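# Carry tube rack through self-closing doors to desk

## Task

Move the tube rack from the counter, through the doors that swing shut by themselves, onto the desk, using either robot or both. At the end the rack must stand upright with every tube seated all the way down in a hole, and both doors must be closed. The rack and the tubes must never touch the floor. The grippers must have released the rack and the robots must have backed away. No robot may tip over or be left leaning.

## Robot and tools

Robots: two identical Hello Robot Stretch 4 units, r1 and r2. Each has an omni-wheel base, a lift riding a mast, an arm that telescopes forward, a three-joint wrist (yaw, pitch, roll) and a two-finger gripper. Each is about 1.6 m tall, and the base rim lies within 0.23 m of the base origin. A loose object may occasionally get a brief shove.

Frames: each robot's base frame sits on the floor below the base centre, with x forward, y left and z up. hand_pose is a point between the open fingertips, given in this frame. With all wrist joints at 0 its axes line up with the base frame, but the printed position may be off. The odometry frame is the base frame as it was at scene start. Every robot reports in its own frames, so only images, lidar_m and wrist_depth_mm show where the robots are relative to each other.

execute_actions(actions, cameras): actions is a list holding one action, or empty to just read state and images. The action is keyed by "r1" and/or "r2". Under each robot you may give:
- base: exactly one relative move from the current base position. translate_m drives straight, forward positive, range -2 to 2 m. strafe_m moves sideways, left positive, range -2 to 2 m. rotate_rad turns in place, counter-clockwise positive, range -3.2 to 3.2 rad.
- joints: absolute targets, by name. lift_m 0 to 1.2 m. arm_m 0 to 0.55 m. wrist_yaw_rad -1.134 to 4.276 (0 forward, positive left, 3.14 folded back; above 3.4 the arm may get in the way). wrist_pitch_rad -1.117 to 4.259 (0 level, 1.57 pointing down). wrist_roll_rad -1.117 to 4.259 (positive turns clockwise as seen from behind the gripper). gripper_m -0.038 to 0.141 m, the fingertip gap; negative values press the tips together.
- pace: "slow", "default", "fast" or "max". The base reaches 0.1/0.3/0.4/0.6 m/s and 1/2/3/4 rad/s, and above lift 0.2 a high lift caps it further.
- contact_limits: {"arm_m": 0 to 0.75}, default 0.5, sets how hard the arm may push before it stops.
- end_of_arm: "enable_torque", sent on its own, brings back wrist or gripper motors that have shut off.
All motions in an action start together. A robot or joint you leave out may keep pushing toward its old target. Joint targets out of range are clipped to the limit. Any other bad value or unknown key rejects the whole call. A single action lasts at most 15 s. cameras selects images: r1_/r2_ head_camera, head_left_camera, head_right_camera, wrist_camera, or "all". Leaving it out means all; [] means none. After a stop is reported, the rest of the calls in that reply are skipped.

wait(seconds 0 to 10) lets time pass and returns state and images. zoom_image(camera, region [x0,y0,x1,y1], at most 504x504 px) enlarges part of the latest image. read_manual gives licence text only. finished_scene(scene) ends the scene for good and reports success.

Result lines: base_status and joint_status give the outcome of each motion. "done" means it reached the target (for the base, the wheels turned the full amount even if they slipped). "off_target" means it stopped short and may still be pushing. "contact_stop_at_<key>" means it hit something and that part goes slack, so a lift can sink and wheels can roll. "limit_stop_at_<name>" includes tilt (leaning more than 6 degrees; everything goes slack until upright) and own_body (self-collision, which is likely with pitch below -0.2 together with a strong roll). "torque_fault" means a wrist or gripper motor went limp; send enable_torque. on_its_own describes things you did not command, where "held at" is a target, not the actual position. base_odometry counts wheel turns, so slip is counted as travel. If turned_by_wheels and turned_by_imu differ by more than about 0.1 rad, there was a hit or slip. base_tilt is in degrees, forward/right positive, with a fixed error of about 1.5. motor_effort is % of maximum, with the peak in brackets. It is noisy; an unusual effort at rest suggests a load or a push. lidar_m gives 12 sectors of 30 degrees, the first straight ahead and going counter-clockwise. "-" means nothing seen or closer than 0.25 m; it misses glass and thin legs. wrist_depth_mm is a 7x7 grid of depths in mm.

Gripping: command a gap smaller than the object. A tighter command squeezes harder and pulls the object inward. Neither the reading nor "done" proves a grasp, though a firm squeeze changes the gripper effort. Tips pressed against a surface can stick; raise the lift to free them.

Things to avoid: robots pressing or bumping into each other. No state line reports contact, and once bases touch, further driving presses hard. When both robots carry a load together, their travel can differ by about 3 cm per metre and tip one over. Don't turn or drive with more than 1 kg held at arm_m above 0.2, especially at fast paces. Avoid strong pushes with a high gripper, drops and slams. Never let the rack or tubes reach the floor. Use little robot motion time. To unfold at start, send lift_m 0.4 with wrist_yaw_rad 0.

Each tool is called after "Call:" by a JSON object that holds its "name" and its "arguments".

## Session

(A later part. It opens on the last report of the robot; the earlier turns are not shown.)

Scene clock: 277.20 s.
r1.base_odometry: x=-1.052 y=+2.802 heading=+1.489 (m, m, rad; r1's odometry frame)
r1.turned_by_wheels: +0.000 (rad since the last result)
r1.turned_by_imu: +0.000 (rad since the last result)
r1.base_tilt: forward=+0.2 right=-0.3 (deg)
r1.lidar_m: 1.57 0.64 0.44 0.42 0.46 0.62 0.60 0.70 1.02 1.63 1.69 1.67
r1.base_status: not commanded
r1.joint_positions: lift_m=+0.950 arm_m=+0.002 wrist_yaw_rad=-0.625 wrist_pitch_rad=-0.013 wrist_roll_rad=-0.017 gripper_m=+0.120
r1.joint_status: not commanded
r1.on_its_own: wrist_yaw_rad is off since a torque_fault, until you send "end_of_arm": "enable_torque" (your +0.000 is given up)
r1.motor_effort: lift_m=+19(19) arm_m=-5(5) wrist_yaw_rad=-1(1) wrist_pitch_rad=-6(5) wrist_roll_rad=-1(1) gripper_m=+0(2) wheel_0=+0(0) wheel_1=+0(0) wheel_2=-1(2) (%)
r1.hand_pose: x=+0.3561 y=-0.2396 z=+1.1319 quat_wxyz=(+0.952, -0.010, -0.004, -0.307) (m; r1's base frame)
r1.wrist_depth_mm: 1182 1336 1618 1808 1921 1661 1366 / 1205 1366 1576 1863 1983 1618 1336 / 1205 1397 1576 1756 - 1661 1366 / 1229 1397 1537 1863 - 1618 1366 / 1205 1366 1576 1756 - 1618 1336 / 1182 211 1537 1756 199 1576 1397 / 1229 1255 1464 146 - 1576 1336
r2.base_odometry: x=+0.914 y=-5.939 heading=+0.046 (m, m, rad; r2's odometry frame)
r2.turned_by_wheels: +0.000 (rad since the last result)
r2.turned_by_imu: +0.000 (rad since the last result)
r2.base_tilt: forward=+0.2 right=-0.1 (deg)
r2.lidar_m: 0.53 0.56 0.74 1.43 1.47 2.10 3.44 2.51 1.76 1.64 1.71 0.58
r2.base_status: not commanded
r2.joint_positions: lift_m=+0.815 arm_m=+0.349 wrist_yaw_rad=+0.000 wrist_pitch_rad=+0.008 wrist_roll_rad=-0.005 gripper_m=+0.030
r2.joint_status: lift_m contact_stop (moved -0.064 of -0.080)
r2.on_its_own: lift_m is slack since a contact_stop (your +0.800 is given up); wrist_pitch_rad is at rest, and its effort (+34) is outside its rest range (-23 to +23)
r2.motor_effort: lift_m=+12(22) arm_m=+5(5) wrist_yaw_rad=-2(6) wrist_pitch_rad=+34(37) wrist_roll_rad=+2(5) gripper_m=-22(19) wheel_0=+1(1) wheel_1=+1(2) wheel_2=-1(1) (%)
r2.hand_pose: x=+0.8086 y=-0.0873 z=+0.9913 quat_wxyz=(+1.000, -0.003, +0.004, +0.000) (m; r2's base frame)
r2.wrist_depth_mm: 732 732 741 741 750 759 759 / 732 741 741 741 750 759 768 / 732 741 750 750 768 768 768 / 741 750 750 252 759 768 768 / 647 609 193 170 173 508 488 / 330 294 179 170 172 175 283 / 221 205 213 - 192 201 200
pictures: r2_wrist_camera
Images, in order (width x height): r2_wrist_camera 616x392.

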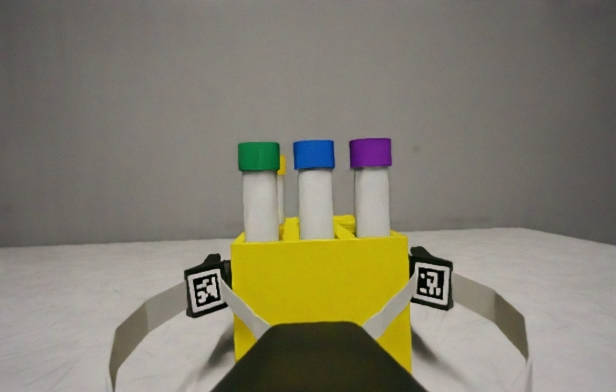

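Call:
{"name": "execute_actions", "arguments": {"actions": [{"r2":{"joints":{"gripper_m":0.13,"lift_m":0.825}}}], "cameras": []}}

Call:
{"name": "execute_actions", "arguments": {"actions": [{"r2":{"joints":{"arm_m":0.05}}}], "cameras": ["r2_wrist_camera","r2_head_camera"]}}

Scene clock: 280.53 s.
r1.base_odometry: x=-1.052 y=+2.802 heading=+1.489 (m, m, rad; r1's odometry frame)
r1.turned_by_wheels: +0.000 (rad since the last result)
r1.turned_by_imu: -0.001 (rad since the last result)
r1.base_tilt: forward=+0.2 right=-0.3 (deg)
r1.lidar_m: 1.58 0.61 0.46 0.43 0.45 0.63 0.60 0.72 1.00 1.60 1.70 1.65
r1.base_status: not commanded
r1.joint_positions: lift_m=+0.950 arm_m=+0.002 wrist_yaw_rad=-0.625 wrist_pitch_rad=-0.013 wrist_roll_rad=-0.017 gripper_m=+0.120
r1.joint_status: not commanded
r1.on_its_own: wrist_yaw_rad is off since a torque_fault, until you send "end_of_arm": "enable_torque" (your +0.000 is given up)
r1.motor_effort: lift_m=+19(19) arm_m=-5(5) wrist_yaw_rad=-1(1) wrist_pitch_rad=-5(6) wrist_roll_rad=-1(1) gripper_m=-3(1) wheel_0=+0(0) wheel_1=+0(0) wheel_2=-1(2) (%)
r1.hand_pose: x=+0.3561 y=-0.2396 z=+1.1319 quat_wxyz=(+0.952, -0.010, -0.004, -0.307) (m; r1's base frame)
r1.wrist_depth_mm: 1205 1308 1537 1808 1983 1661 1366 / 1229 1336 1618 1756 - 1576 1366 / 1182 1366 1537 1808 1983 1661 1397 / 1182 1397 1576 1808 1983 1661 1366 / 1205 1308 1576 1808 1983 1618 1336 / 1182 211 1537 1808 200 1537 1430 / 1160 1308 1430 146 1983 1576 1397
r2.base_odometry: x=+0.914 y=-5.939 heading=+0.046 (m, m, rad; r2's odometry frame)
r2.turned_by_wheels: +0.000 (rad since the last result)
r2.turned_by_imu: -0.001 (rad since the last result)
r2.base_tilt: forward=+0.1 right=-0.2 (deg)
r2.lidar_m: 0.53 0.56 0.75 1.42 1.48 2.10 3.44 2.50 1.74 1.66 1.71 0.58
r2.base_status: not commanded
r2.joint_positions: lift_m=+0.825 arm_m=+0.349 wrist_yaw_rad=+0.000 wrist_pitch_rad=+0.021 wrist_roll_rad=-0.006 gripper_m=+0.130
r2.joint_status: all done
r2.motor_effort: lift_m=+20(19) arm_m=+4(4) wrist_yaw_rad=+0(1) wrist_pitch_rad=-4(29) wrist_roll_rad=+4(4) gripper_m=-1(13) wheel_0=+0(0) wheel_1=+1(1) wheel_2=-1(1) (%)
r2.hand_pose: x=+0.8085 y=-0.0875 z=+0.9970 quat_wxyz=(+1.000, -0.003, +0.011, +0.000) (m; r2's base frame)
r2.wrist_depth_mm: 715 732 732 741 750 750 750 / 723 732 732 750 750 750 759 / 732 741 741 750 759 768 768 / 741 741 750 199 759 778 768 / 574 544 399 189 211 404 442 / 314 281 192 160 193 253 270 / 216 201 208 - 199 196 195
pictures: none
No camera images: the call's "cameras" was empty. Leave "cameras" out to get every camera's image.

Scene clock: 282.53 s.
r1.base_odometry: x=-1.052 y=+2.802 heading=+1.489 (m, m, rad; r1's odometry frame)
r1.turned_by_wheels: +0.000 (rad since the last result)
r1.turned_by_imu: -0.001 (rad since the last result)
r1.base_tilt: forward=+0.2 right=-0.2 (deg)
r1.lidar_m: 1.59 0.64 0.44 0.42 0.44 0.62 0.60 0.72 1.01 1.63 1.68 1.66
r1.base_status: not commanded
r1.joint_positions: lift_m=+0.950 arm_m=+0.002 wrist_yaw_rad=-0.625 wrist_pitch_rad=-0.013 wrist_roll_rad=-0.017 gripper_m=+0.120
r1.joint_status: not commanded
r1.on_its_own: wrist_yaw_rad is off since a torque_fault, until you send "end_of_arm": "enable_torque" (your +0.000 is given up)
r1.motor_effort: lift_m=+19(19) arm_m=-5(5) wrist_yaw_rad=-1(1) wrist_pitch_rad=-5(5) wrist_roll_rad=-1(0) gripper_m=+0(1) wheel_0=+0(0) wheel_1=+0(0) wheel_2=-1(2) (%)
r1.hand_pose: x=+0.3561 y=-0.2396 z=+1.1319 quat_wxyz=(+0.952, -0.010, -0.004, -0.307) (m; r1's base frame)
r1.wrist_depth_mm: 1205 1336 1537 1863 1983 1576 1336 / 1205 1366 1576 1756 1983 1618 1366 / 1205 1336 1499 1808 1983 1618 1366 / 1205 1336 1576 1756 - 1618 1397 / 1205 1366 1537 1756 - 1661 1366 / 1182 211 1499 1756 199 1576 1397 / 1182 1336 1464 147 1983 1537 1366
r2.base_odometry: x=+0.914 y=-5.939 heading=+0.046 (m, m, rad; r2's odometry frame)
r2.turned_by_wheels: +0.000 (rad since the last result)
r2.turned_by_imu: -0.001 (rad since the last result)
r2.base_tilt: forward=+0.2 right=+0.0 (deg)
r2.lidar_m: 0.52 0.54 0.76 1.43 1.49 2.09 3.44 2.48 1.75 1.66 1.73 0.58
r2.base_status: not commanded
r2.joint_positions: lift_m=+0.825 arm_m=+0.051 wrist_yaw_rad=+0.000 wrist_pitch_rad=+0.022 wrist_roll_rad=-0.006 gripper_m=+0.130
r2.joint_status: all done
r2.motor_effort: lift_m=+20(20) arm_m=-4(3) wrist_yaw_rad=+0(2) wrist_pitch_rad=-6(6) wrist_roll_rad=+4(3) gripper_m=+1(1) wheel_0=+0(0) wheel_1=+1(1) wheel_2=-1(1) (%)
r2.hand_pose: x=+0.5102 y=-0.0874 z=+0.9969 quat_wxyz=(+1.000, -0.003, +0.011, +0.000) (m; r2's base frame)
r2.wrist_depth_mm: 991 1008 1008 1025 1025 1042 1060 / 1008 1025 1025 1042 1042 1060 1060 / 1008 1025 1060 1042 1060 1060 1078 / 1025 1042 1025 492 1042 1060 1078 / 580 549 517 488 480 410 449 / 317 285 272 160 274 277 277 / 1042 1060 1060 - 1078 640 1098
pictures: r2_head_camera, r2_wrist_camera
Images, in order (width x height): r2_head_camera 420x560, r2_wrist_camera 616x392.

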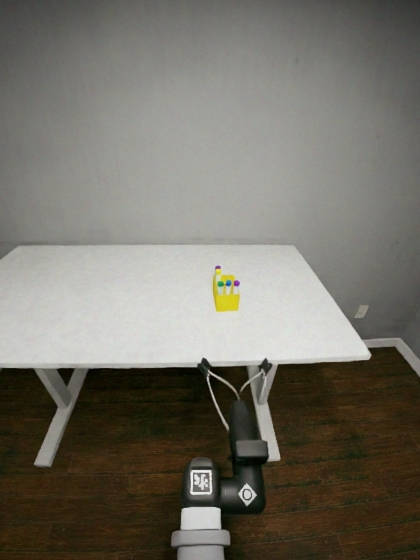

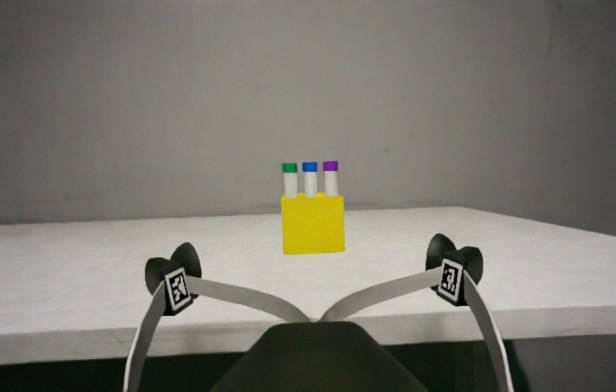

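Call:
{"name": "finished_scene", "arguments": {"scene": 1}}

The scene is finished: the task was done.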